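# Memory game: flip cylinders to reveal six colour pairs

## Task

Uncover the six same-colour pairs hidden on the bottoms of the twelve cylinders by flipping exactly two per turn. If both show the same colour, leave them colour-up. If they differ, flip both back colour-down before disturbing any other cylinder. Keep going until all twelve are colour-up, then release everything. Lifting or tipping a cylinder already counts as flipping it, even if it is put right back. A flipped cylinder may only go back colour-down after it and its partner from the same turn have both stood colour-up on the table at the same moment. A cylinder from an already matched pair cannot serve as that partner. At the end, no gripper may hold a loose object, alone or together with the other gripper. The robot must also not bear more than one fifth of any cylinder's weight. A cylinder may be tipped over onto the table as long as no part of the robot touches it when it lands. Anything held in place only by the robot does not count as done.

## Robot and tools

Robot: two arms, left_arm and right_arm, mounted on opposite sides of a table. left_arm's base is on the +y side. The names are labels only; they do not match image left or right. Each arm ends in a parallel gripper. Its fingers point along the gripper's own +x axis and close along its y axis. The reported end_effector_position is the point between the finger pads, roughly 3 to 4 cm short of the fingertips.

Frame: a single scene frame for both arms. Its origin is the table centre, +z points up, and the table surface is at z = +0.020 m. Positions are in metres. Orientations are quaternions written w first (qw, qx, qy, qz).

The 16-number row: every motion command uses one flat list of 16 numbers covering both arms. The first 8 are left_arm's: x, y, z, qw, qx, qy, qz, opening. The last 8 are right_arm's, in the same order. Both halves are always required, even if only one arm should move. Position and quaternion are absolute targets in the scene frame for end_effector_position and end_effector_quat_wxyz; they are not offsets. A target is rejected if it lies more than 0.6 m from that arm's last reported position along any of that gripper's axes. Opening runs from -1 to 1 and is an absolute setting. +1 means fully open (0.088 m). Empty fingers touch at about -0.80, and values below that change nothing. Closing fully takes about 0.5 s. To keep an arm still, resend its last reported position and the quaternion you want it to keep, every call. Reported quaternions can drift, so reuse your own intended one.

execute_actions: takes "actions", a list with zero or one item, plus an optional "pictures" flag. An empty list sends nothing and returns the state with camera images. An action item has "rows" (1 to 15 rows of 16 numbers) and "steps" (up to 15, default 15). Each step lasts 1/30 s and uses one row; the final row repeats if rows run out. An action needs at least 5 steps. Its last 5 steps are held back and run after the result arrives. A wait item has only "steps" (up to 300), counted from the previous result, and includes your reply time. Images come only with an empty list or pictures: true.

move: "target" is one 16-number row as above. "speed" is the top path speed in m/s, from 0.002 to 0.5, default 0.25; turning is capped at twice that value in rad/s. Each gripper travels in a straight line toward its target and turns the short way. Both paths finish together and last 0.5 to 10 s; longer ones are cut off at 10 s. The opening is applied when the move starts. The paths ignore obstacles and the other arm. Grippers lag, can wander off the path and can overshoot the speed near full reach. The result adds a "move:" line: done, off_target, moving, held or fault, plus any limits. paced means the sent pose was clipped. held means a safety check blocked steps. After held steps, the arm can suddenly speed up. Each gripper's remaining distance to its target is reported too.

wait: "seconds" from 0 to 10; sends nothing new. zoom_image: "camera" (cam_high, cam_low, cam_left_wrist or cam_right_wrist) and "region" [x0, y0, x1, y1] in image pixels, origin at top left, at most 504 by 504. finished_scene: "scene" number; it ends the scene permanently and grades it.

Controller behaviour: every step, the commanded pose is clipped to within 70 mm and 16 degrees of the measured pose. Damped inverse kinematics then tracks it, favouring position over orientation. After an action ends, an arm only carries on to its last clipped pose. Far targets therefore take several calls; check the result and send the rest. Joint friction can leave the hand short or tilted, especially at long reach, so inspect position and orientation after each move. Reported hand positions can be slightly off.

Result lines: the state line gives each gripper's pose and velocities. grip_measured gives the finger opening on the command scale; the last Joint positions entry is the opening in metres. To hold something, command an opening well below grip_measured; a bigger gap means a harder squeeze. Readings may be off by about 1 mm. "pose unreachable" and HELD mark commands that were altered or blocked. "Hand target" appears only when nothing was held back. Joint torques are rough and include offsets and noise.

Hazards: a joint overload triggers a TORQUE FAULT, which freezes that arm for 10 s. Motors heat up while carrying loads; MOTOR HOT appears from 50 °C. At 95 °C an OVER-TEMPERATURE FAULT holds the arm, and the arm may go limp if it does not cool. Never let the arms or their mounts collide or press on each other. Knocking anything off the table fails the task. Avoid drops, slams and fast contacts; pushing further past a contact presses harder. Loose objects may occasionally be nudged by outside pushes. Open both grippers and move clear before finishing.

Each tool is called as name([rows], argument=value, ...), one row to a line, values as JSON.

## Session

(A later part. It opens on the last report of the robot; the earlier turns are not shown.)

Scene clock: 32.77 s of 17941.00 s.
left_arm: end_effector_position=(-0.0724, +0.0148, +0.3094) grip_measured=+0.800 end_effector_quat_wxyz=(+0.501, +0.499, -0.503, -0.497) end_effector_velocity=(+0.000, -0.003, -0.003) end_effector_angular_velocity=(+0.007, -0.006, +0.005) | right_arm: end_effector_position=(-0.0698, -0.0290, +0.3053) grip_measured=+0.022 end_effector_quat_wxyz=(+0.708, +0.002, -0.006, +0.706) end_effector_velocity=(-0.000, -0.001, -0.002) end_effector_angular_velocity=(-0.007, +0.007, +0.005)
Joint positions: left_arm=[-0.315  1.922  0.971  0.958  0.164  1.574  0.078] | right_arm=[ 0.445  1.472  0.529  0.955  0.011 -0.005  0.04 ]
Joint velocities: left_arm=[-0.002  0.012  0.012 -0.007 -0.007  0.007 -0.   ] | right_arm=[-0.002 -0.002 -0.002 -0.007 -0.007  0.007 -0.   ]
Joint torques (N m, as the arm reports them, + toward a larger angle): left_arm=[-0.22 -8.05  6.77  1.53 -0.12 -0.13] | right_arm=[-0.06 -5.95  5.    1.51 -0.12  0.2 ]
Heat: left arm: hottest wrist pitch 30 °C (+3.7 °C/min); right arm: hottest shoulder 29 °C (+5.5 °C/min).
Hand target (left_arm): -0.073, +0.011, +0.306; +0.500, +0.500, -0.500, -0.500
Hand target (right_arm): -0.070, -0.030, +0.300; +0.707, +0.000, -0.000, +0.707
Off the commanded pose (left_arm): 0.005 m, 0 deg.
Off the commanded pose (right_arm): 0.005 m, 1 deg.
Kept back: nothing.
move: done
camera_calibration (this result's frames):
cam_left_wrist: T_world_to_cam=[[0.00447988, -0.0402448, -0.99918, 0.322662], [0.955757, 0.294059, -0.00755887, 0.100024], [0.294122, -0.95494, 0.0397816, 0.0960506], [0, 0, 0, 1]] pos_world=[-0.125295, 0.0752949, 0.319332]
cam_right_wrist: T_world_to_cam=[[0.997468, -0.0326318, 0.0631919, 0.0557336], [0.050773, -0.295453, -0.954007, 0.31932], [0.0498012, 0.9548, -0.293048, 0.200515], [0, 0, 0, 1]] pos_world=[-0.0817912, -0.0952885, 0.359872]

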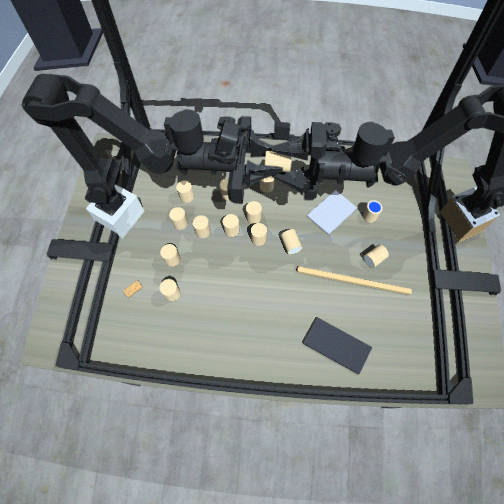

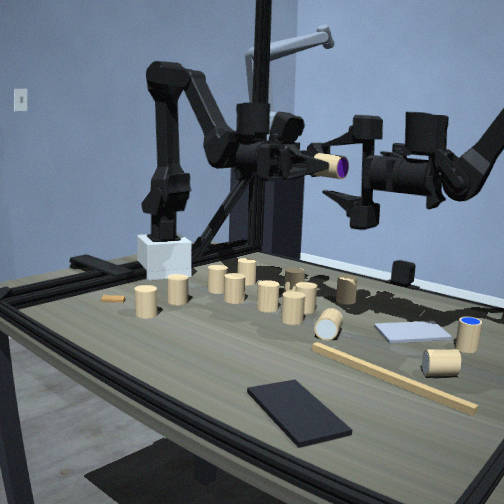

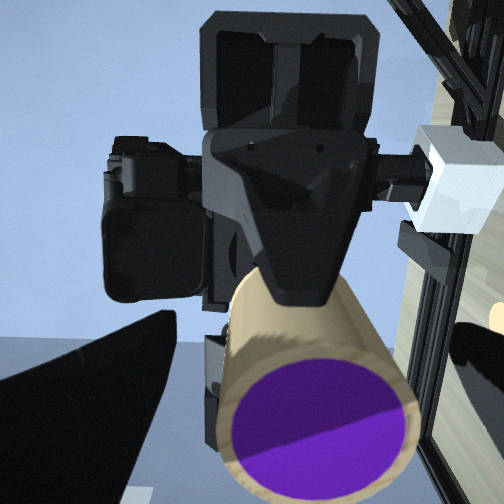

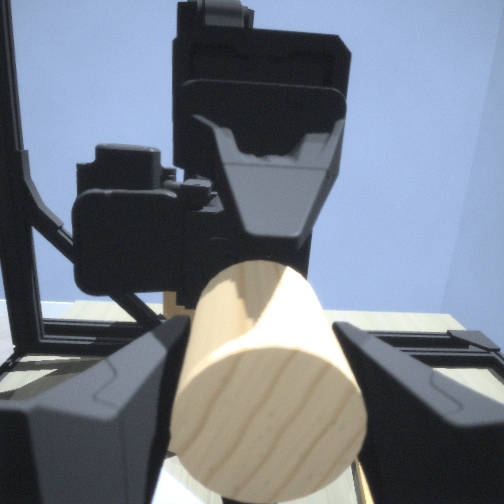

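execute_actions([
  {"rows":[[-0.073,0.011,0.306,0.5,0.5,-0.5,-0.5,-0.3,-0.07,-0.03,0.3,0.707,0,0,0.707,-0.3]]},
])

execute_actions([
  {"rows":[[-0.073,0.011,0.306,0.5,0.5,-0.5,-0.5,-0.3,-0.07,-0.03,0.3,0.707,0,0,0.707,0.8]],"steps":8},
])

move(target=[-0.073,0.08,0.304,0.5,0.5,-0.5,-0.5,-0.3,-0.07,-0.05,0.3,0.707,0,0,0.707,0.8], speed=0.4)

move(target=[-0.21,0.29,0.13,0.5,0.5,0.5,-0.5,-0.3,-0.07,-0.05,0.3,0.707,0,0,0.707,0.8], speed=0.5)

move(target=[-0.21,0.29,0.064,0.5,0.5,0.5,-0.5,-0.3,-0.07,-0.05,0.3,0.707,0,0,0.707,0.8], speed=0.15)

move(target=[-0.21,0.29,0.064,0.5,0.5,0.5,-0.5,0.4,-0.07,-0.05,0.3,0.707,0,0,0.707,0.8])

Scene clock: 33.57 s of 17941.00 s.
left_arm: end_effector_position=(-0.0725, +0.0138, +0.3108) grip_measured=+0.021 end_effector_quat_wxyz=(+0.501, +0.499, -0.503, -0.497) end_effector_velocity=(-0.000, +0.000, -0.005) end_effector_angular_velocity=(+0.022, +0.011, +0.005) | right_arm: end_effector_position=(-0.0698, -0.0295, +0.3035) grip_measured=+0.022 end_effector_quat_wxyz=(+0.708, +0.001, -0.004, +0.706) end_effector_velocity=(-0.000, -0.001, -0.005) end_effector_angular_velocity=(-0.022, -0.008, +0.005)
Joint positions: left_arm=[-0.316  1.923  0.977  0.956  0.164  1.573  0.04 ] | right_arm=[ 0.445  1.473  0.526  0.955  0.011 -0.005  0.04 ]
Joint velocities: left_arm=[-0.002 -0.002 -0.002 -0.022 -0.007 -0.007  0.   ] | right_arm=[-0.002 -0.002 -0.002 -0.022 -0.007 -0.007 -0.   ]
Joint torques (N m, as the arm reports them, + toward a larger angle): left_arm=[-0.12 -7.81  6.56  1.54 -0.09 -0.17] | right_arm=[-0.06 -6.06  5.41  1.51 -0.12  0.17]
Heat: left arm: hottest wrist pitch 30 °C (+3.6 °C/min); right arm: hottest shoulder 29 °C (+5.4 °C/min).
Steps of this call (steps 1 to 14: nothing new was sent; steps 15 to 24: the first 10 steps of this action). Readings (end_effector_position):
15: left_arm (-0.0724, +0.0144, +0.3093) | right_arm (-0.0698, -0.0290, +0.3053)
16: left_arm (-0.0724, +0.0144, +0.3092) | right_arm (-0.0698, -0.0291, +0.3051)
18: left_arm (-0.0724, +0.0144, +0.3093) | right_arm (-0.0698, -0.0291, +0.3051)
22: left_arm (-0.0725, +0.0138, +0.3106) | right_arm (-0.0698, -0.0294, +0.3036)
24: the state above

Scene clock: 33.83 s of 17941.00 s.
left_arm: end_effector_position=(-0.0725, +0.0138, +0.3108) grip_measured=+0.021 end_effector_quat_wxyz=(+0.501, +0.499, -0.503, -0.497) end_effector_velocity=(-0.000, +0.001, -0.007) end_effector_angular_velocity=(+0.027, +0.012, -0.005) | right_arm: end_effector_position=(-0.0698, -0.0295, +0.3035) grip_measured=+0.078 end_effector_quat_wxyz=(+0.708, +0.001, -0.004, +0.706) end_effector_velocity=(-0.000, -0.001, -0.002) end_effector_angular_velocity=(-0.007, -0.007, +0.005)
Joint positions: left_arm=[-0.316  1.923  0.977  0.956  0.164  1.573  0.04 ] | right_arm=[ 0.445  1.473  0.526  0.955  0.011 -0.005  0.043]
Joint velocities: left_arm=[ 0.002 -0.002 -0.007 -0.022  0.007 -0.007 -0.   ] | right_arm=[-0.002 -0.002 -0.002 -0.007 -0.007 -0.007  0.114]
Joint torques (N m, as the arm reports them, + toward a larger angle): left_arm=[-0.19 -8.01  6.32  1.55 -0.11 -0.07] | right_arm=[-0.06 -6.08  5.43  1.52 -0.12  0.17]
Heat: left arm: hottest wrist pitch 30 °C (+3.5 °C/min); right arm: hottest shoulder 29 °C (+5.3 °C/min).
Off your previous action's commanded pose (left_arm): 0.006 m, 1 deg at its last step (step 5 of this call).
Off your previous action's commanded pose (right_arm): 0.004 m, 1 deg at its last step (step 5 of this call).
Steps of this call (steps 1 to 5: the last 5 steps of your previous action; steps 6 to 8: the first 3 steps of this action). Readings (end_effector_position):
6: left_arm (-0.0725, +0.0138, +0.3108) | right_arm (-0.0698, -0.0295, +0.3035)
7: left_arm (-0.0725, +0.0138, +0.3108) | right_arm (-0.0698, -0.0295, +0.3035)
8: the state above

Scene clock: 35.40 s of 17941.00 s.
left_arm: end_effector_position=(-0.0731, +0.0764, +0.3023) grip_measured=+0.019 end_effector_quat_wxyz=(+0.499, +0.502, -0.499, -0.501) end_effector_velocity=(+0.002, +0.004, +0.004) end_effector_angular_velocity=(-0.012, +0.005, +0.010) | right_arm: end_effector_position=(-0.0697, -0.0474, +0.3024) grip_measured=+0.800 end_effector_quat_wxyz=(+0.708, +0.001, -0.004, +0.707) end_effector_velocity=(+0.000, -0.001, +0.000) end_effector_angular_velocity=(-0.002, -0.007, -0.005)
Joint positions: left_arm=[-0.285  1.745  0.703  1.037  0.194  1.573  0.04 ] | right_arm=[ 0.445  1.398  0.461  0.944  0.01  -0.005  0.078]
Joint velocities: left_arm=[ 0.002 -0.017 -0.012  0.007 -0.007 -0.007 -0.   ] | right_arm=[ 0.002 -0.007 -0.002 -0.007  0.007 -0.007  0.   ]
Joint torques (N m, as the arm reports them, + toward a larger angle): left_arm=[ 0.32 -9.62  4.15  1.91  0.14 -0.09] | right_arm=[ 0.01 -6.94  4.85  1.17 -0.1   0.17]
Heat: left arm: hottest wrist pitch 30 °C (+3.4 °C/min); right arm: hottest shoulder 29 °C (+5.1 °C/min).
Hand target (left_arm): -0.073, +0.080, +0.304; +0.500, +0.500, -0.500, -0.500
Hand target (right_arm): -0.070, -0.050, +0.300; +0.707, +0.000, -0.000, +0.707
Off your previous action's commanded pose (left_arm): 0.004 m, 0 deg at its last step (step 5 of this call).
Off your previous action's commanded pose (right_arm): 0.004 m, 1 deg at its last step (step 5 of this call).
Off the commanded pose (left_arm): 0.004 m, 0 deg.
Off the commanded pose (right_arm): 0.004 m, 0 deg.
Kept back: nothing.
move: done
camera_calibration (this result's frames):
cam_left_wrist: T_world_to_cam=[[0.00202764, -0.0286106, -0.999589, 0.317095], [0.95574, 0.29414, -0.00648028, 0.0821312], [0.294204, -0.955334, 0.0279407, 0.159001], [0, 0, 0, 1]] pos_world=[-0.125918, 0.136813, 0.313054]
cam_right_wrist: T_world_to_cam=[[0.997525, -0.0318842, 0.0626695, 0.0554064], [0.0502132, -0.300886, -0.952337, 0.310371], [0.0492208, 0.953127, -0.29854, 0.21876], [0, 0, 0, 1]] pos_world=[-0.0816216, -0.113353, 0.357414]

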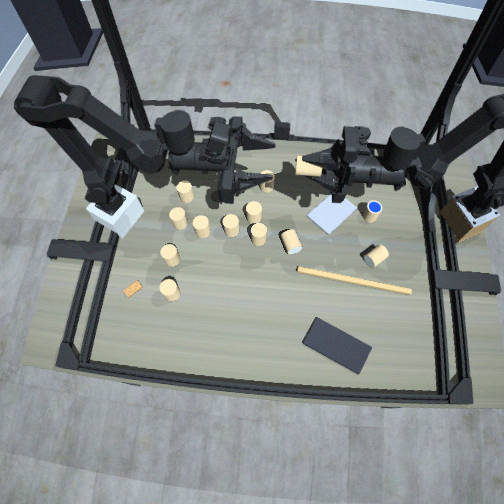

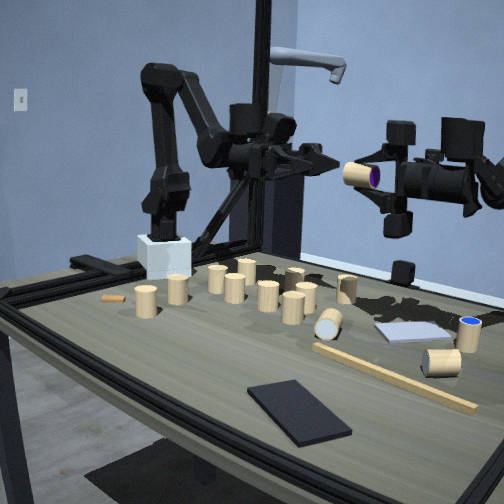

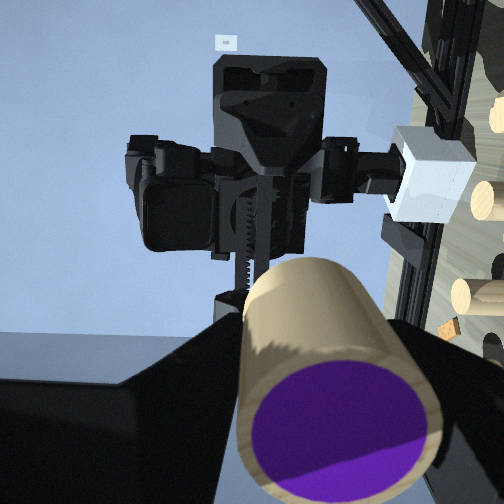

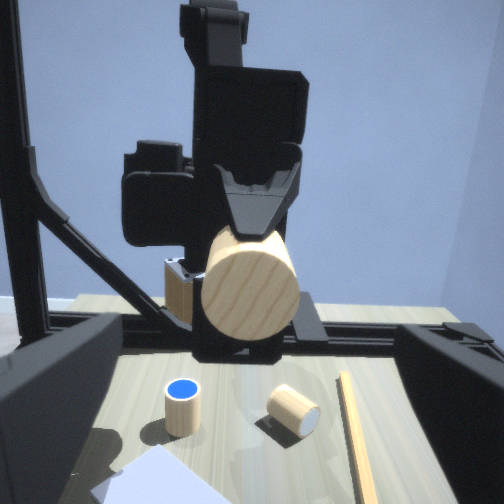

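Scene clock: 38.10 s of 17941.00 s.
left_arm: end_effector_position=(-0.2125, +0.2845, +0.1326) grip_measured=+0.018 end_effector_quat_wxyz=(+0.502, +0.492, +0.499, -0.507) end_effector_velocity=(-0.001, +0.001, -0.000) end_effector_angular_velocity=(+0.009, +0.005, +0.019) | right_arm: end_effector_position=(-0.0697, -0.0475, +0.3021) grip_measured=+0.800 end_effector_quat_wxyz=(+0.708, +0.000, -0.004, +0.707) end_effector_velocity=(+0.002, -0.001, -0.002) end_effector_angular_velocity=(-0.007, -0.007, -0.000)
Joint positions: left_arm=[-0.79   1.652  0.838 -0.735  0.006 -0.312  0.04 ] | right_arm=[ 0.445  1.398  0.46   0.944  0.01  -0.005  0.078]
Joint velocities: left_arm=[-0.002  0.002  0.002 -0.007  0.007 -0.022  0.   ] | right_arm=[-0.007 -0.002 -0.002 -0.007 -0.007 -0.007 -0.   ]
Joint torques (N m, as the arm reports them, + toward a larger angle): left_arm=[ 0.26 -4.58  4.14  0.27  0.11 -0.07] | right_arm=[ 0.02 -6.95  4.83  1.2  -0.08  0.15]
Heat: left arm: hottest wrist pitch 30 °C (+3.1 °C/min); right arm: hottest shoulder 29 °C (+4.7 °C/min).
Hand target (left_arm): -0.211, +0.289, +0.128; +0.499, +0.496, +0.505, -0.500
Hand target (right_arm): -0.070, -0.050, +0.300; +0.707, -0.000, +0.000, +0.707
Off the commanded pose (left_arm): 0.007 m, 1 deg.
Off the commanded pose (right_arm): 0.003 m, 0 deg.
Kept back: nothing.
move: done
camera_calibration (this result's frames):
cam_left_wrist: T_world_to_cam=[[-0.999777, -0.00145099, -0.0210901, -0.196714], [-0.00720771, 0.961261, 0.275547, -0.278779], [0.0198732, 0.275638, -0.961056, 0.126165], [0, 0, 0, 1]] pos_world=[-0.201187, 0.232918, 0.19392]
cam_right_wrist: T_world_to_cam=[[0.997524, -0.0318363, 0.0627005, 0.055414], [0.0502197, -0.301612, -0.952107, 0.309931], [0.0492229, 0.952899, -0.299267, 0.218992], [0, 0, 0, 1]] pos_world=[-0.0816209, -0.113434, 0.357151]

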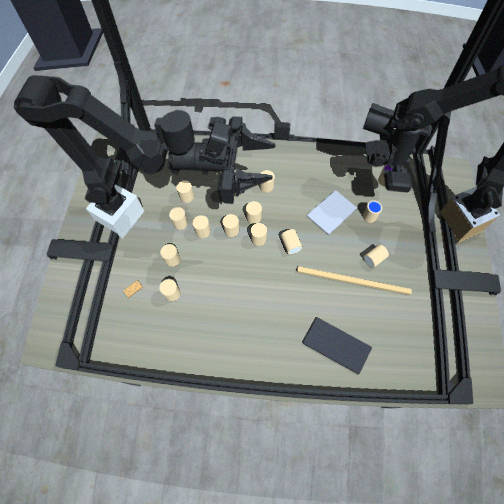

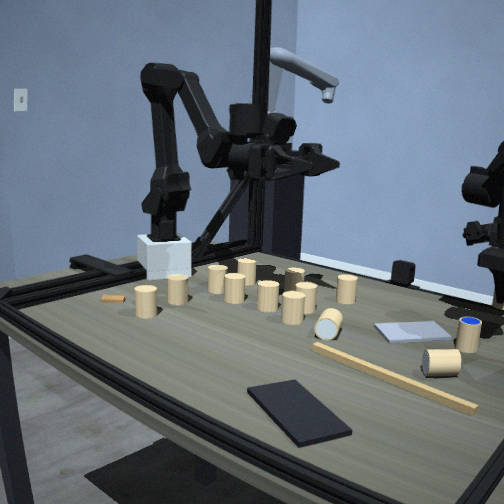

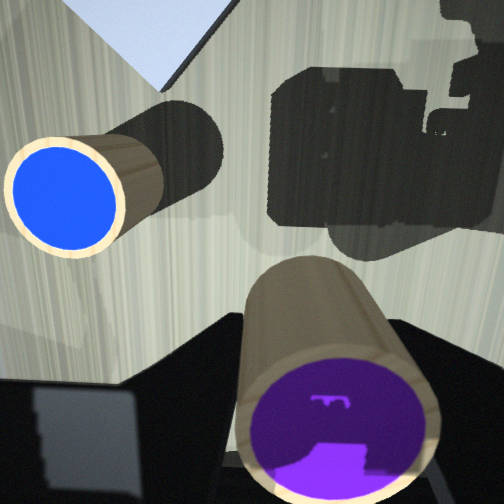

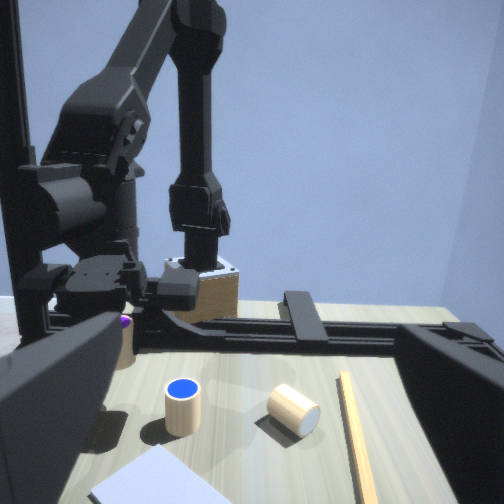

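Scene clock: 39.07 s of 17941.00 s.
left_arm: end_effector_position=(-0.2116, +0.2861, +0.0692) grip_measured=+0.017 end_effector_quat_wxyz=(+0.502, +0.494, +0.499, -0.505) end_effector_velocity=(+0.002, -0.005, +0.000) end_effector_angular_velocity=(-0.028, -0.014, +0.010) | right_arm: end_effector_position=(-0.0697, -0.0475, +0.3021) grip_measured=+0.800 end_effector_quat_wxyz=(+0.708, +0.000, -0.004, +0.707) end_effector_velocity=(+0.002, -0.001, -0.005) end_effector_angular_velocity=(-0.022, -0.007, -0.010)
Joint positions: left_arm=[-0.79   1.835  0.73  -0.449  0.003 -0.312  0.04 ] | right_arm=[ 0.445  1.398  0.46   0.944  0.01  -0.005  0.078]
Joint velocities: left_arm=[ 0.002 -0.002 -0.002  0.022 -0.022 -0.007 -0.   ] | right_arm=[-0.002 -0.002 -0.002 -0.022  0.007 -0.007 -0.   ]
Joint torques (N m, as the arm reports them, + toward a larger angle): left_arm=[ 0.04 -4.7   2.93  0.82 -0.18  0.07] | right_arm=[ 0.01 -6.97  4.85  1.2  -0.08  0.16]
Heat: left arm: hottest wrist pitch 30 °C (+3.1 °C/min); right arm: hottest shoulder 29 °C (+4.6 °C/min).
Hand target (left_arm): -0.210, +0.290, +0.064; +0.500, +0.500, +0.500, -0.500
Hand target (right_arm): -0.070, -0.050, +0.300; +0.707, +0.000, -0.000, +0.707
Off the commanded pose (left_arm): 0.007 m, 1 deg.
Off the commanded pose (right_arm): 0.003 m, 0 deg.
Kept back: nothing.
move: done
camera_calibration (this result's frames):
cam_left_wrist: T_world_to_cam=[[-0.99968, -0.00140331, -0.0252691, -0.19682], [-0.00841563, 0.960075, 0.279616, -0.263041], [0.0238679, 0.279739, -0.959779, 0.064398], [0, 0, 0, 1]] pos_world=[-0.200507, 0.234248, 0.130385]
cam_right_wrist: T_world_to_cam=[[0.997524, -0.0318363, 0.0627005, 0.055414], [0.0502197, -0.301612, -0.952107, 0.309931], [0.0492229, 0.952899, -0.299267, 0.218992], [0, 0, 0, 1]] pos_world=[-0.0816209, -0.113434, 0.357151]

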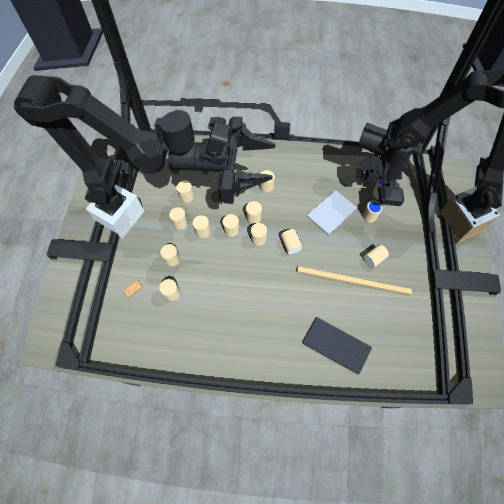

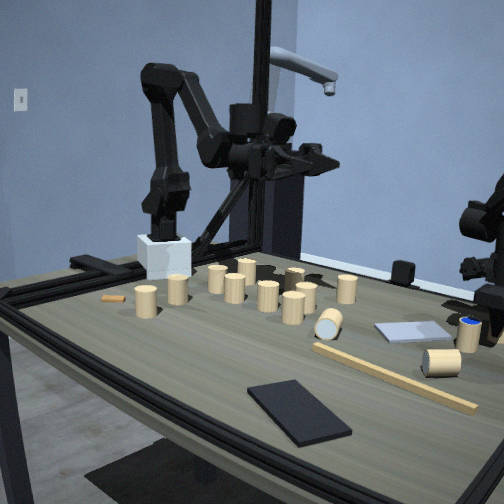

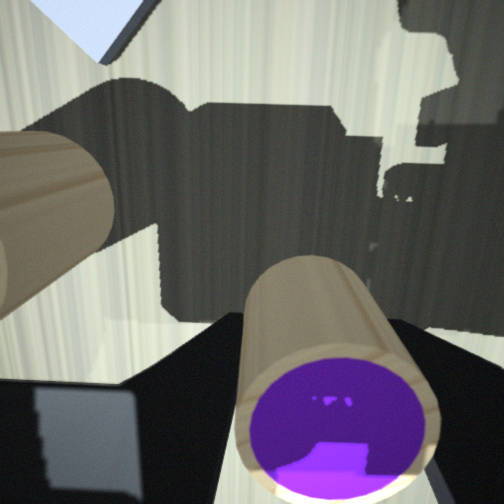

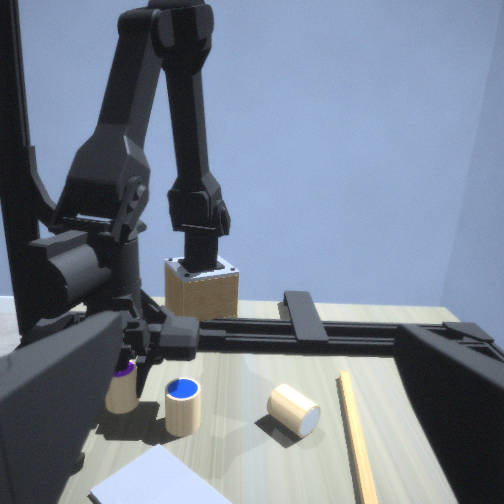

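Scene clock: 39.77 s of 17941.00 s.
left_arm: end_effector_position=(-0.2118, +0.2856, +0.0683) grip_measured=+0.398 end_effector_quat_wxyz=(+0.502, +0.494, +0.498, -0.506) end_effector_velocity=(+0.002, +0.003, -0.002) end_effector_angular_velocity=(+0.014, -0.012, +0.005) | right_arm: end_effector_position=(-0.0697, -0.0476, +0.3021) grip_measured=+0.800 end_effector_quat_wxyz=(+0.708, +0.000, -0.004, +0.707) end_effector_velocity=(-0.002, -0.001, +0.001) end_effector_angular_velocity=(+0.007, -0.007, +0.010)
Joint positions: left_arm=[-0.79   1.839  0.73  -0.444  0.003 -0.312  0.059] | right_arm=[ 0.445  1.398  0.46   0.944  0.01  -0.005  0.078]
Joint velocities: left_arm=[-0.002  0.007 -0.002 -0.007 -0.007 -0.007  0.001] | right_arm=[ 0.002 -0.002 -0.002  0.007 -0.007 -0.007 -0.   ]
Joint torques (N m, as the arm reports them, + toward a larger angle): left_arm=[ 0.14 -5.26  3.08  0.52 -0.15  0.06] | right_arm=[ 0.01 -6.95  4.88  1.2  -0.08  0.16]
Heat: left arm: hottest wrist pitch 30 °C (+3.0 °C/min); right arm: hottest shoulder 30 °C (+6.0 °C/min).
Hand target (left_arm): -0.210, +0.290, +0.064; +0.500, +0.500, +0.500, -0.500
Hand target (right_arm): -0.070, -0.050, +0.300; +0.707, +0.000, -0.000, +0.707
Off the commanded pose (left_arm): 0.006 m, 1 deg.
Off the commanded pose (right_arm): 0.003 m, 0 deg.
Kept back: nothing.
move: done
camera_calibration (this result's frames):
cam_left_wrist: T_world_to_cam=[[-0.999688, -0.00143065, -0.024918, -0.197019], [-0.00831803, 0.960379, 0.278573, -0.262298], [0.0235322, 0.278693, -0.960092, 0.0638537], [0, 0, 0, 1]] pos_world=[-0.200642, 0.233828, 0.129465]
cam_right_wrist: T_world_to_cam=[[0.997524, -0.0318363, 0.0627005, 0.055411], [0.0502197, -0.301612, -0.952107, 0.309885], [0.0492229, 0.952899, -0.299267, 0.219082], [0, 0, 0, 1]] pos_world=[-0.08162, -0.113533, 0.357133]

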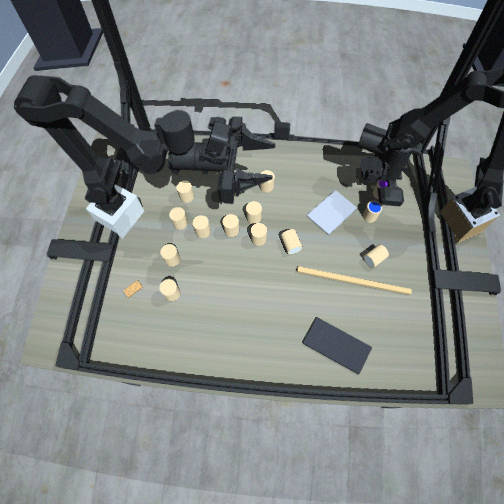

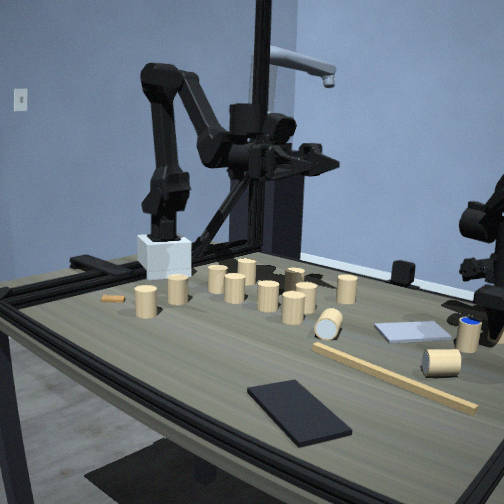

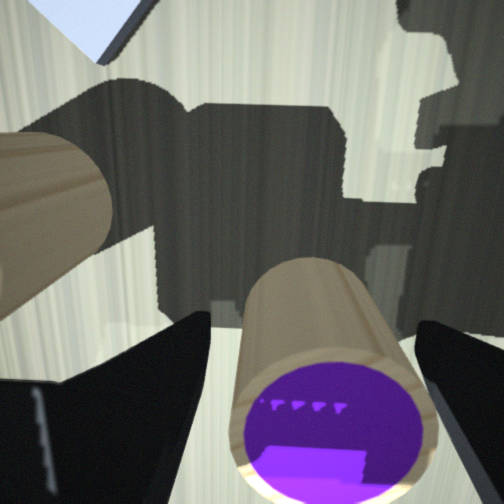

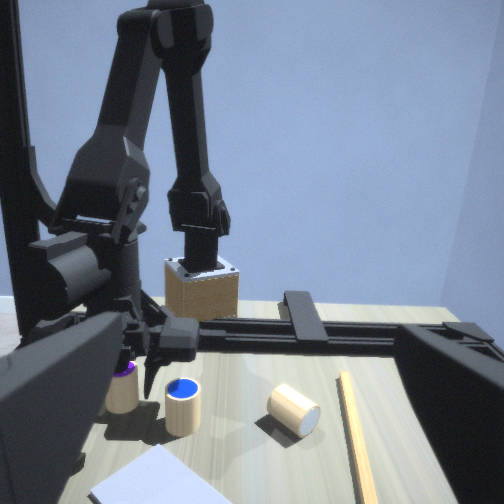

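wait(seconds=1.5)

execute_actions([
  {"rows":[[-0.21,0.29,0.064,0.5,0.5,0.5,-0.5,-0.3,-0.07,-0.05,0.3,0.707,0,0,0.707,0.8]],"steps":12},
])

move(target=[-0.21,0.28,0.15,0.5,0.5,0.5,-0.5,-0.3,-0.07,-0.09,0.3,0.707,0,0,0.707,0.8], speed=0.4)

move(target=[-0.073,0.011,0.306,0.5,0.5,-0.5,-0.5,-0.3,-0.07,-0.09,0.3,0.707,0,0,0.707,0.8], speed=0.5)

move(target=[-0.073,0.011,0.306,0.5,0.5,-0.5,-0.5,-0.3,-0.07,-0.027,0.3,0.707,0,0,0.707,0.8])

Scene clock: 41.60 s of 17941.00 s.
left_arm: end_effector_position=(-0.2117, +0.2857, +0.0681) grip_measured=+0.400 end_effector_quat_wxyz=(+0.502, +0.494, +0.498, -0.506) end_effector_velocity=(+0.001, +0.003, +0.001) end_effector_angular_velocity=(+0.014, -0.012, +0.005) | right_arm: end_effector_position=(-0.0697, -0.0476, +0.3021) grip_measured=+0.800 end_effector_quat_wxyz=(+0.708, +0.000, -0.004, +0.707) end_effector_velocity=(+0.002, -0.001, -0.002) end_effector_angular_velocity=(-0.007, -0.022, -0.010)
Joint positions: left_arm=[-0.79   1.84   0.73  -0.444  0.003 -0.312  0.059] | right_arm=[ 0.445  1.398  0.46   0.944  0.01  -0.005  0.078]
Joint velocities: left_arm=[-0.002 -0.002  0.002 -0.022 -0.007 -0.007 -0.   ] | right_arm=[-0.002 -0.002 -0.002 -0.007  0.007 -0.022  0.   ]
Joint torques (N m, as the arm reports them, + toward a larger angle): left_arm=[-0.08 -5.44  3.02  0.56 -0.16  0.08] | right_arm=[ 0.02 -6.94  4.9   1.2  -0.09  0.16]
Heat: left arm: hottest wrist pitch 30 °C (+2.9 °C/min); right arm: hottest shoulder 30 °C (+5.8 °C/min).
Hand target (left_arm): -0.210, +0.290, +0.064; +0.500, +0.500, +0.500, -0.500
Hand target (right_arm): -0.070, -0.050, +0.300; +0.707, +0.000, -0.000, +0.707
Off the commanded pose (left_arm): 0.006 m, 1 deg.
Off the commanded pose (right_arm): 0.003 m, 0 deg.
Kept back: nothing.
Steps of this call (steps 1 to 55: nothing new was sent). Readings (end_effector_position):
1: left_arm (-0.2118, +0.2856, +0.0682) | right_arm (-0.0697, -0.0476, +0.3021)
2: left_arm (-0.2118, +0.2856, +0.0682) | right_arm (-0.0697, -0.0476, +0.3021)
4: left_arm (-0.2118, +0.2856, +0.0682) | right_arm (-0.0697, -0.0476, +0.3021)
8: left_arm (-0.2118, +0.2856, +0.0682) | right_arm (-0.0697, -0.0476, +0.3021)
55: the state above
camera_calibration (this result's frames):
cam_left_wrist: T_world_to_cam=[[-0.999686, -0.00142158, -0.025035, -0.197007], [-0.00835052, 0.960278, 0.278921, -0.262282], [0.0236441, 0.279042, -0.959988, 0.0635889], [0, 0, 0, 1]] pos_world=[-0.200638, 0.23384, 0.129268]
cam_right_wrist: T_world_to_cam=[[0.997524, -0.0318363, 0.0627005, 0.055411], [0.0502197, -0.301612, -0.952107, 0.309885], [0.0492229, 0.952899, -0.299267, 0.219082], [0, 0, 0, 1]] pos_world=[-0.08162, -0.113533, 0.357133]

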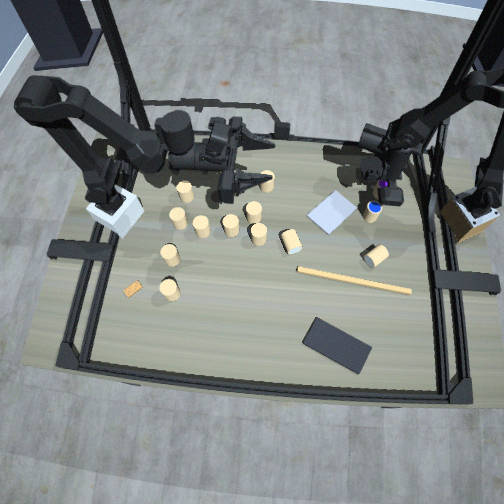

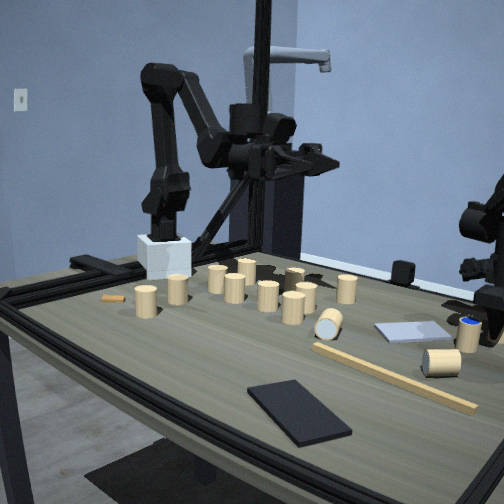

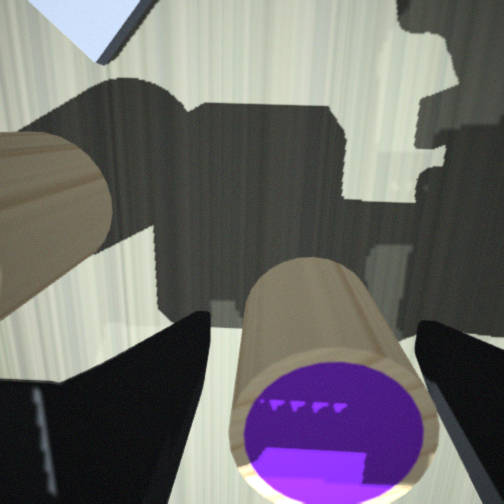

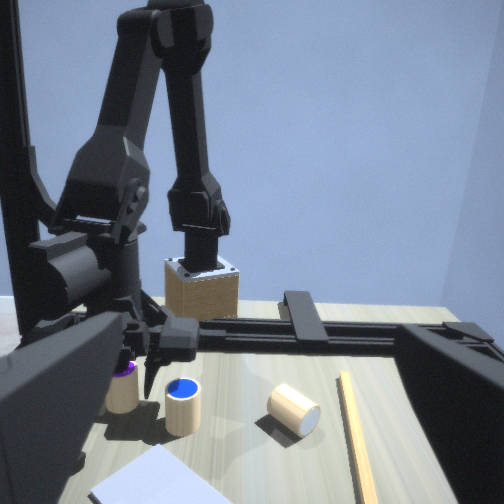

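Scene clock: 41.83 s of 17941.00 s.
left_arm: end_effector_position=(-0.2115, +0.2856, +0.0680) grip_measured=+0.015 end_effector_quat_wxyz=(+0.503, +0.494, +0.498, -0.505) end_effector_velocity=(+0.002, -0.002, +0.000) end_effector_angular_velocity=(-0.014, -0.019, -0.009) | right_arm: end_effector_position=(-0.0697, -0.0476, +0.3021) grip_measured=+0.800 end_effector_quat_wxyz=(+0.708, +0.000, -0.004, +0.707) end_effector_velocity=(-0.000, -0.001, -0.005) end_effector_angular_velocity=(-0.022, +0.007, +0.005)
Joint positions: left_arm=[-0.79   1.84   0.73  -0.443  0.002 -0.312  0.04 ] | right_arm=[ 0.445  1.398  0.46   0.944  0.01  -0.005  0.078]
Joint velocities: left_arm=[-0.002 -0.002 -0.002  0.007 -0.022  0.007 -0.   ] | right_arm=[-0.002 -0.002 -0.002 -0.022 -0.007  0.007 -0.   ]
Joint torques (N m, as the arm reports them, + toward a larger angle): left_arm=[-0.06 -5.19  3.    0.5  -0.09  0.09] | right_arm=[ 0.01 -6.93  4.9   1.2  -0.08  0.16]
Heat: left arm: hottest wrist pitch 30 °C (+2.9 °C/min); right arm: hottest shoulder 30 °C (+5.7 °C/min).
Steps of this call (steps 1 to 7: the first 7 steps of this action). Readings (end_effector_position):
1: left_arm (-0.2117, +0.2857, +0.0681) | right_arm (-0.0697, -0.0476, +0.3021)
2: left_arm (-0.2117, +0.2857, +0.0681) | right_arm (-0.0697, -0.0476, +0.3021)
4: left_arm (-0.2116, +0.2855, +0.0681) | right_arm (-0.0697, -0.0476, +0.3021)
7: the state above

Scene clock: 43.00 s of 17941.00 s.
left_arm: end_effector_position=(-0.2098, +0.2842, +0.1450) grip_measured=+0.014 end_effector_quat_wxyz=(+0.497, +0.505, +0.503, -0.494) end_effector_velocity=(+0.000, -0.000, +0.006) end_effector_angular_velocity=(-0.004, -0.006, -0.010) | right_arm: end_effector_position=(-0.0694, -0.0874, +0.3032) grip_measured=+0.800 end_effector_quat_wxyz=(+0.708, +0.001, -0.004, +0.707) end_effector_velocity=(-0.002, -0.002, -0.004) end_effector_angular_velocity=(-0.017, -0.008, +0.019)
Joint positions: left_arm=[-0.782  1.655  0.898 -0.833  0.002 -0.303  0.04 ] | right_arm=[ 0.445  1.194  0.332  0.869  0.01  -0.005  0.078]
Joint velocities: left_arm=[-0.002 -0.012  0.012 -0.022 -0.007  0.007 -0.   ] | right_arm=[-0.002 -0.012 -0.007 -0.022 -0.022 -0.007 -0.   ]
Joint torques (N m, as the arm reports them, + toward a larger angle): left_arm=[ 0.19 -7.68  5.67  0.19 -0.1   0.09] | right_arm=[ 0.19 -5.36  5.02  1.18 -0.04  0.16]
Heat: left arm: hottest wrist pitch 30 °C (+2.8 °C/min); right arm: hottest shoulder 30 °C (+5.6 °C/min).
Hand target (left_arm): -0.210, +0.280, +0.150; +0.500, +0.500, +0.500, -0.500
Hand target (right_arm): -0.070, -0.090, +0.300; +0.707, -0.000, -0.000, +0.707
Off your previous action's commanded pose (left_arm): 0.006 m, 1 deg at its last step (step 5 of this call).
Off your previous action's commanded pose (right_arm): 0.003 m, 0 deg at its last step (step 5 of this call).
Off the commanded pose (left_arm): 0.007 m, 1 deg.
Off the commanded pose (right_arm): 0.004 m, 1 deg.
Kept back: nothing.
move: done
camera_calibration (this result's frames):
cam_left_wrist: T_world_to_cam=[[-0.999308, 0.0007619, -0.0371912, -0.191929], [-0.0108373, 0.950458, 0.310663, -0.284623], [0.0355853, 0.310851, -0.949792, 0.129727], [0, 0, 0, 1]] pos_world=[-0.199497, 0.230343, 0.204498]
cam_right_wrist: T_world_to_cam=[[0.997526, -0.0319559, 0.0626228, 0.0537342], [0.0502036, -0.299796, -0.952681, 0.299268], [0.0492178, 0.953468, -0.29745, 0.256846], [0, 0, 0, 1]] pos_world=[-0.081267, -0.153458, 0.358141]

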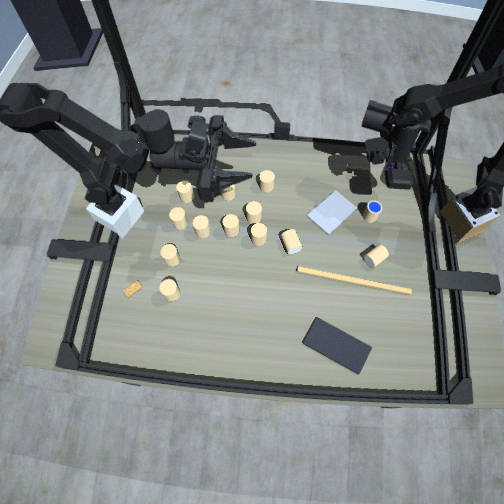

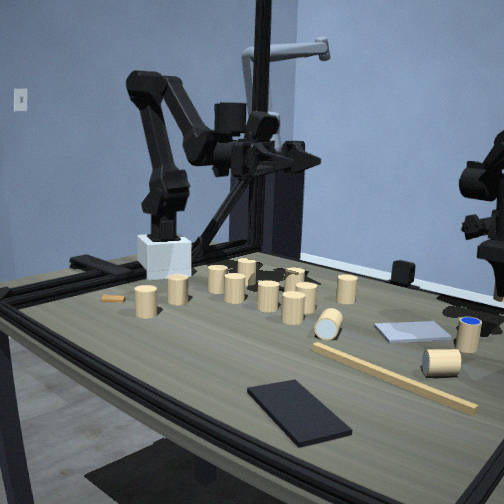

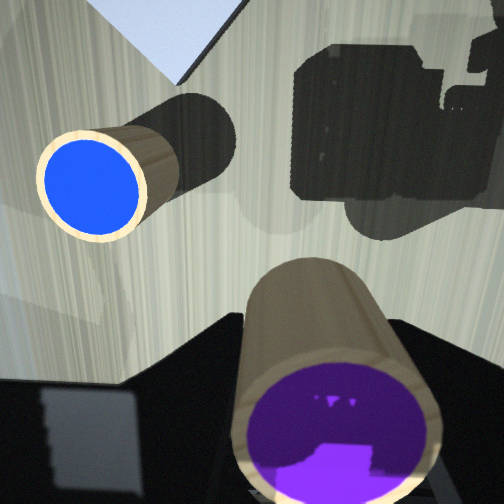

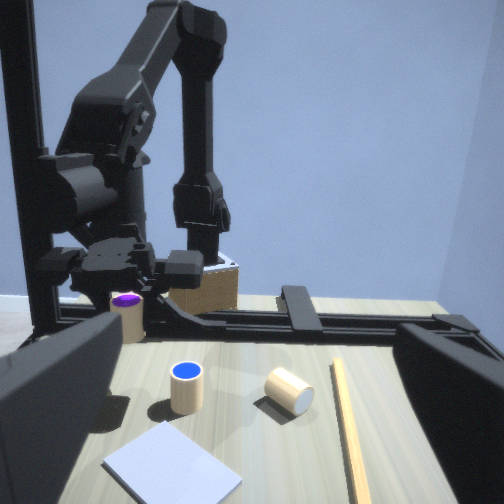

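Scene clock: 45.80 s of 17941.00 s.
left_arm: end_effector_position=(-0.0736, +0.0156, +0.3081) grip_measured=+0.015 end_effector_quat_wxyz=(+0.497, +0.500, -0.503, -0.501) end_effector_velocity=(+0.003, -0.002, +0.005) end_effector_angular_velocity=(-0.007, -0.009, +0.010) | right_arm: end_effector_position=(-0.0695, -0.0877, +0.3031) grip_measured=+0.800 end_effector_quat_wxyz=(+0.708, +0.001, -0.004, +0.707) end_effector_velocity=(-0.002, -0.001, -0.002) end_effector_angular_velocity=(-0.007, -0.007, +0.010)
Joint positions: left_arm=[-0.315  1.918  0.968  0.949  0.172  1.576  0.04 ] | right_arm=[ 0.446  1.193  0.331  0.869  0.01  -0.004  0.078]
Joint velocities: left_arm=[ 0.002 -0.002  0.012 -0.007 -0.007  0.007 -0.   ] | right_arm=[ 0.002 -0.002 -0.002 -0.007 -0.007 -0.007 -0.   ]
Joint torques (N m, as the arm reports them, + toward a larger angle): left_arm=[ 0.28 -8.45  7.    1.91  0.09  0.09] | right_arm=[ 0.21 -5.38  5.09  1.19 -0.03  0.16]
Heat: left arm: hottest shoulder 30 °C (+2.6 °C/min); right arm: hottest shoulder 30 °C (+5.2 °C/min).
Hand target (left_arm): -0.072, +0.012, +0.307; +0.496, +0.500, -0.505, -0.499
Hand target (right_arm): -0.070, -0.090, +0.300; +0.707, -0.000, +0.000, +0.707
Off the commanded pose (left_arm): 0.005 m, 1 deg.
Off the commanded pose (right_arm): 0.004 m, 0 deg.
Kept back: nothing.
move: done
camera_calibration (this result's frames):
cam_left_wrist: T_world_to_cam=[[0.00552513, -0.0320142, -0.999472, 0.321416], [0.957979, 0.286813, -0.00389121, 0.100008], [0.286786, -0.957451, 0.0322536, 0.0990523], [0, 0, 0, 1]] pos_world=[-0.125988, 0.076444, 0.318441]
cam_right_wrist: T_world_to_cam=[[0.997561, -0.0315487, 0.0622578, 0.0540113], [0.0499588, -0.30014, -0.952586, 0.298957], [0.0487389, 0.953373, -0.297831, 0.257185], [0, 0, 0, 1]] pos_world=[-0.08135, -0.15376, 0.358017]

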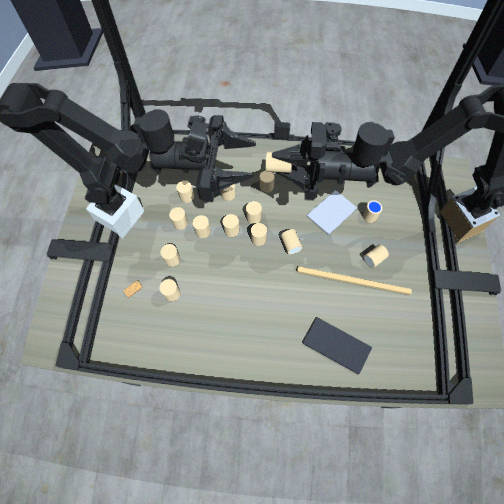

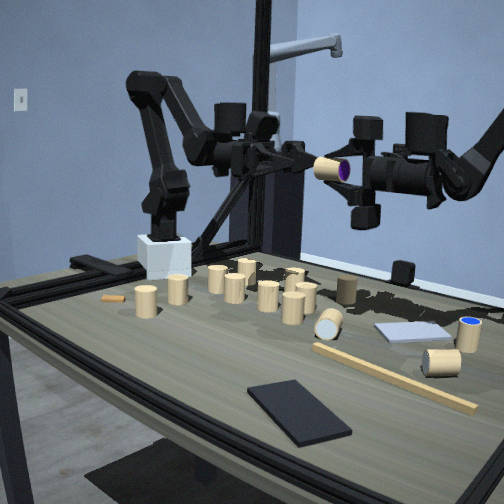

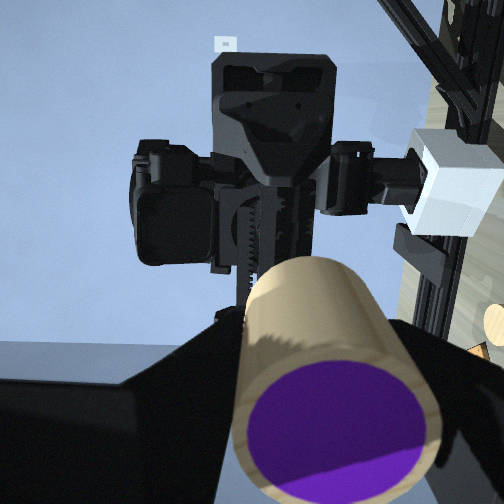

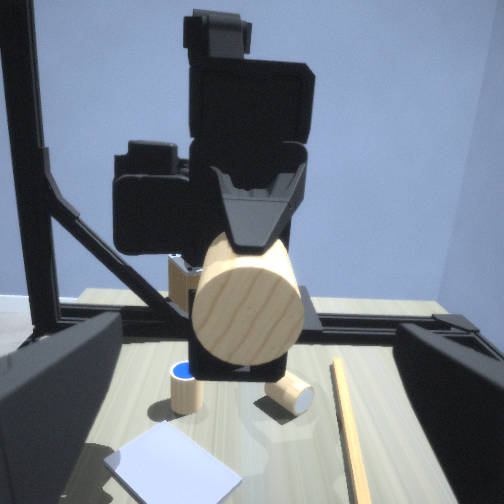

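Scene clock: 46.73 s of 17941.00 s.
left_arm: end_effector_position=(-0.0727, +0.0145, +0.3069) grip_measured=+0.015 end_effector_quat_wxyz=(+0.499, +0.501, -0.500, -0.500) end_effector_velocity=(+0.002, +0.000, -0.004) end_effector_angular_velocity=(+0.012, +0.009, +0.020) | right_arm: end_effector_position=(-0.0700, -0.0300, +0.2992) grip_measured=+0.800 end_effector_quat_wxyz=(+0.708, -0.002, -0.001, +0.707) end_effector_velocity=(-0.000, +0.002, -0.001) end_effector_angular_velocity=(-0.007, -0.007, +0.005)
Joint positions: left_arm=[-0.316  1.924  0.972  0.95   0.164  1.574  0.04 ] | right_arm=[ 0.446  1.478  0.519  0.957  0.01  -0.004  0.078]
Joint velocities: left_arm=[-0.002  0.002 -0.002 -0.007 -0.022 -0.007 -0.   ] | right_arm=[-0.002  0.007  0.007 -0.007 -0.007 -0.007 -0.   ]
Joint torques (N m, as the arm reports them, + toward a larger angle): left_arm=[-0.16 -8.36  6.87  1.88 -0.15 -0.13] | right_arm=[-0.08 -5.37  7.4   1.56 -0.1   0.14]
Heat: left arm: hottest shoulder 30 °C (+2.6 °C/min); right arm: hottest wrist pitch 30 °C (+5.1 °C/min).
Hand target (left_arm): -0.073, +0.011, +0.306; +0.500, +0.500, -0.500, -0.500
Hand target (right_arm): -0.070, -0.027, +0.300; +0.707, +0.000, -0.000, +0.707
Off the commanded pose (left_arm): 0.004 m, 0 deg.
Off the commanded pose (right_arm): 0.003 m, 0 deg.
Kept back: nothing.
move: done
camera_calibration (this result's frames):
cam_left_wrist: T_world_to_cam=[[0.0028992, -0.0308443, -0.99952, 0.319943], [0.955971, 0.293395, -0.00628103, 0.0999306], [0.293448, -0.955494, 0.0303369, 0.098745], [0, 0, 0, 1]] pos_world=[-0.125435, 0.0748995, 0.317422]
cam_right_wrist: T_world_to_cam=[[0.997556, -0.0309531, 0.0626436, 0.0565065], [0.0500424, -0.30921, -0.949676, 0.311478], [0.0487655, 0.95049, -0.306905, 0.203662], [0, 0, 0, 1]] pos_world=[-0.0818872, -0.0955175, 0.354768]

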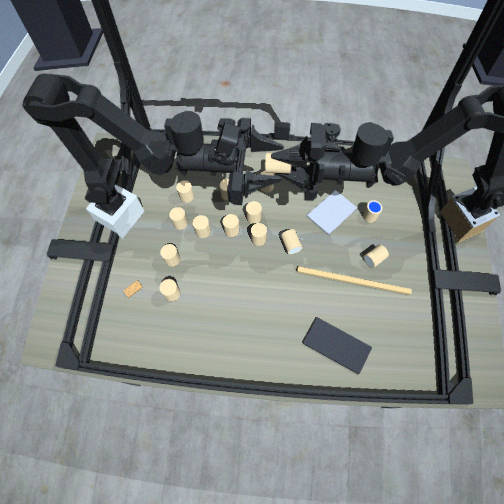

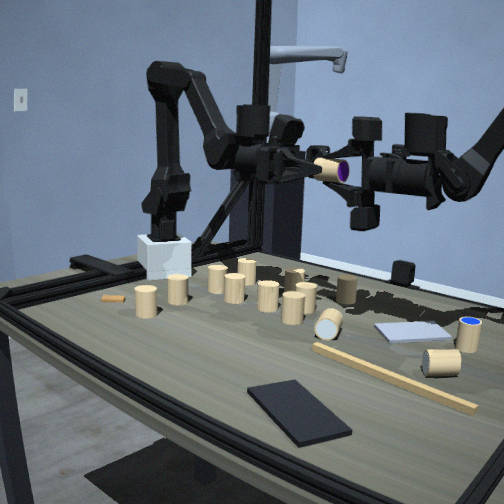

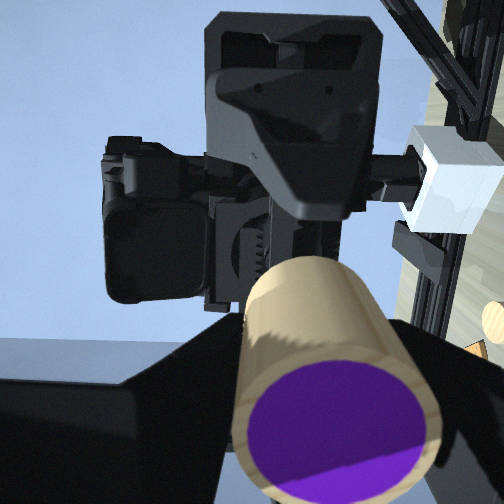

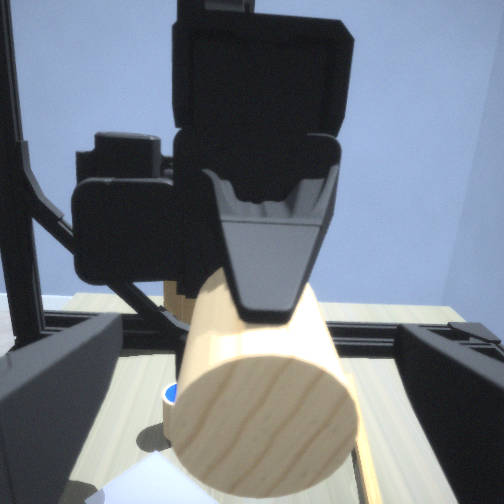

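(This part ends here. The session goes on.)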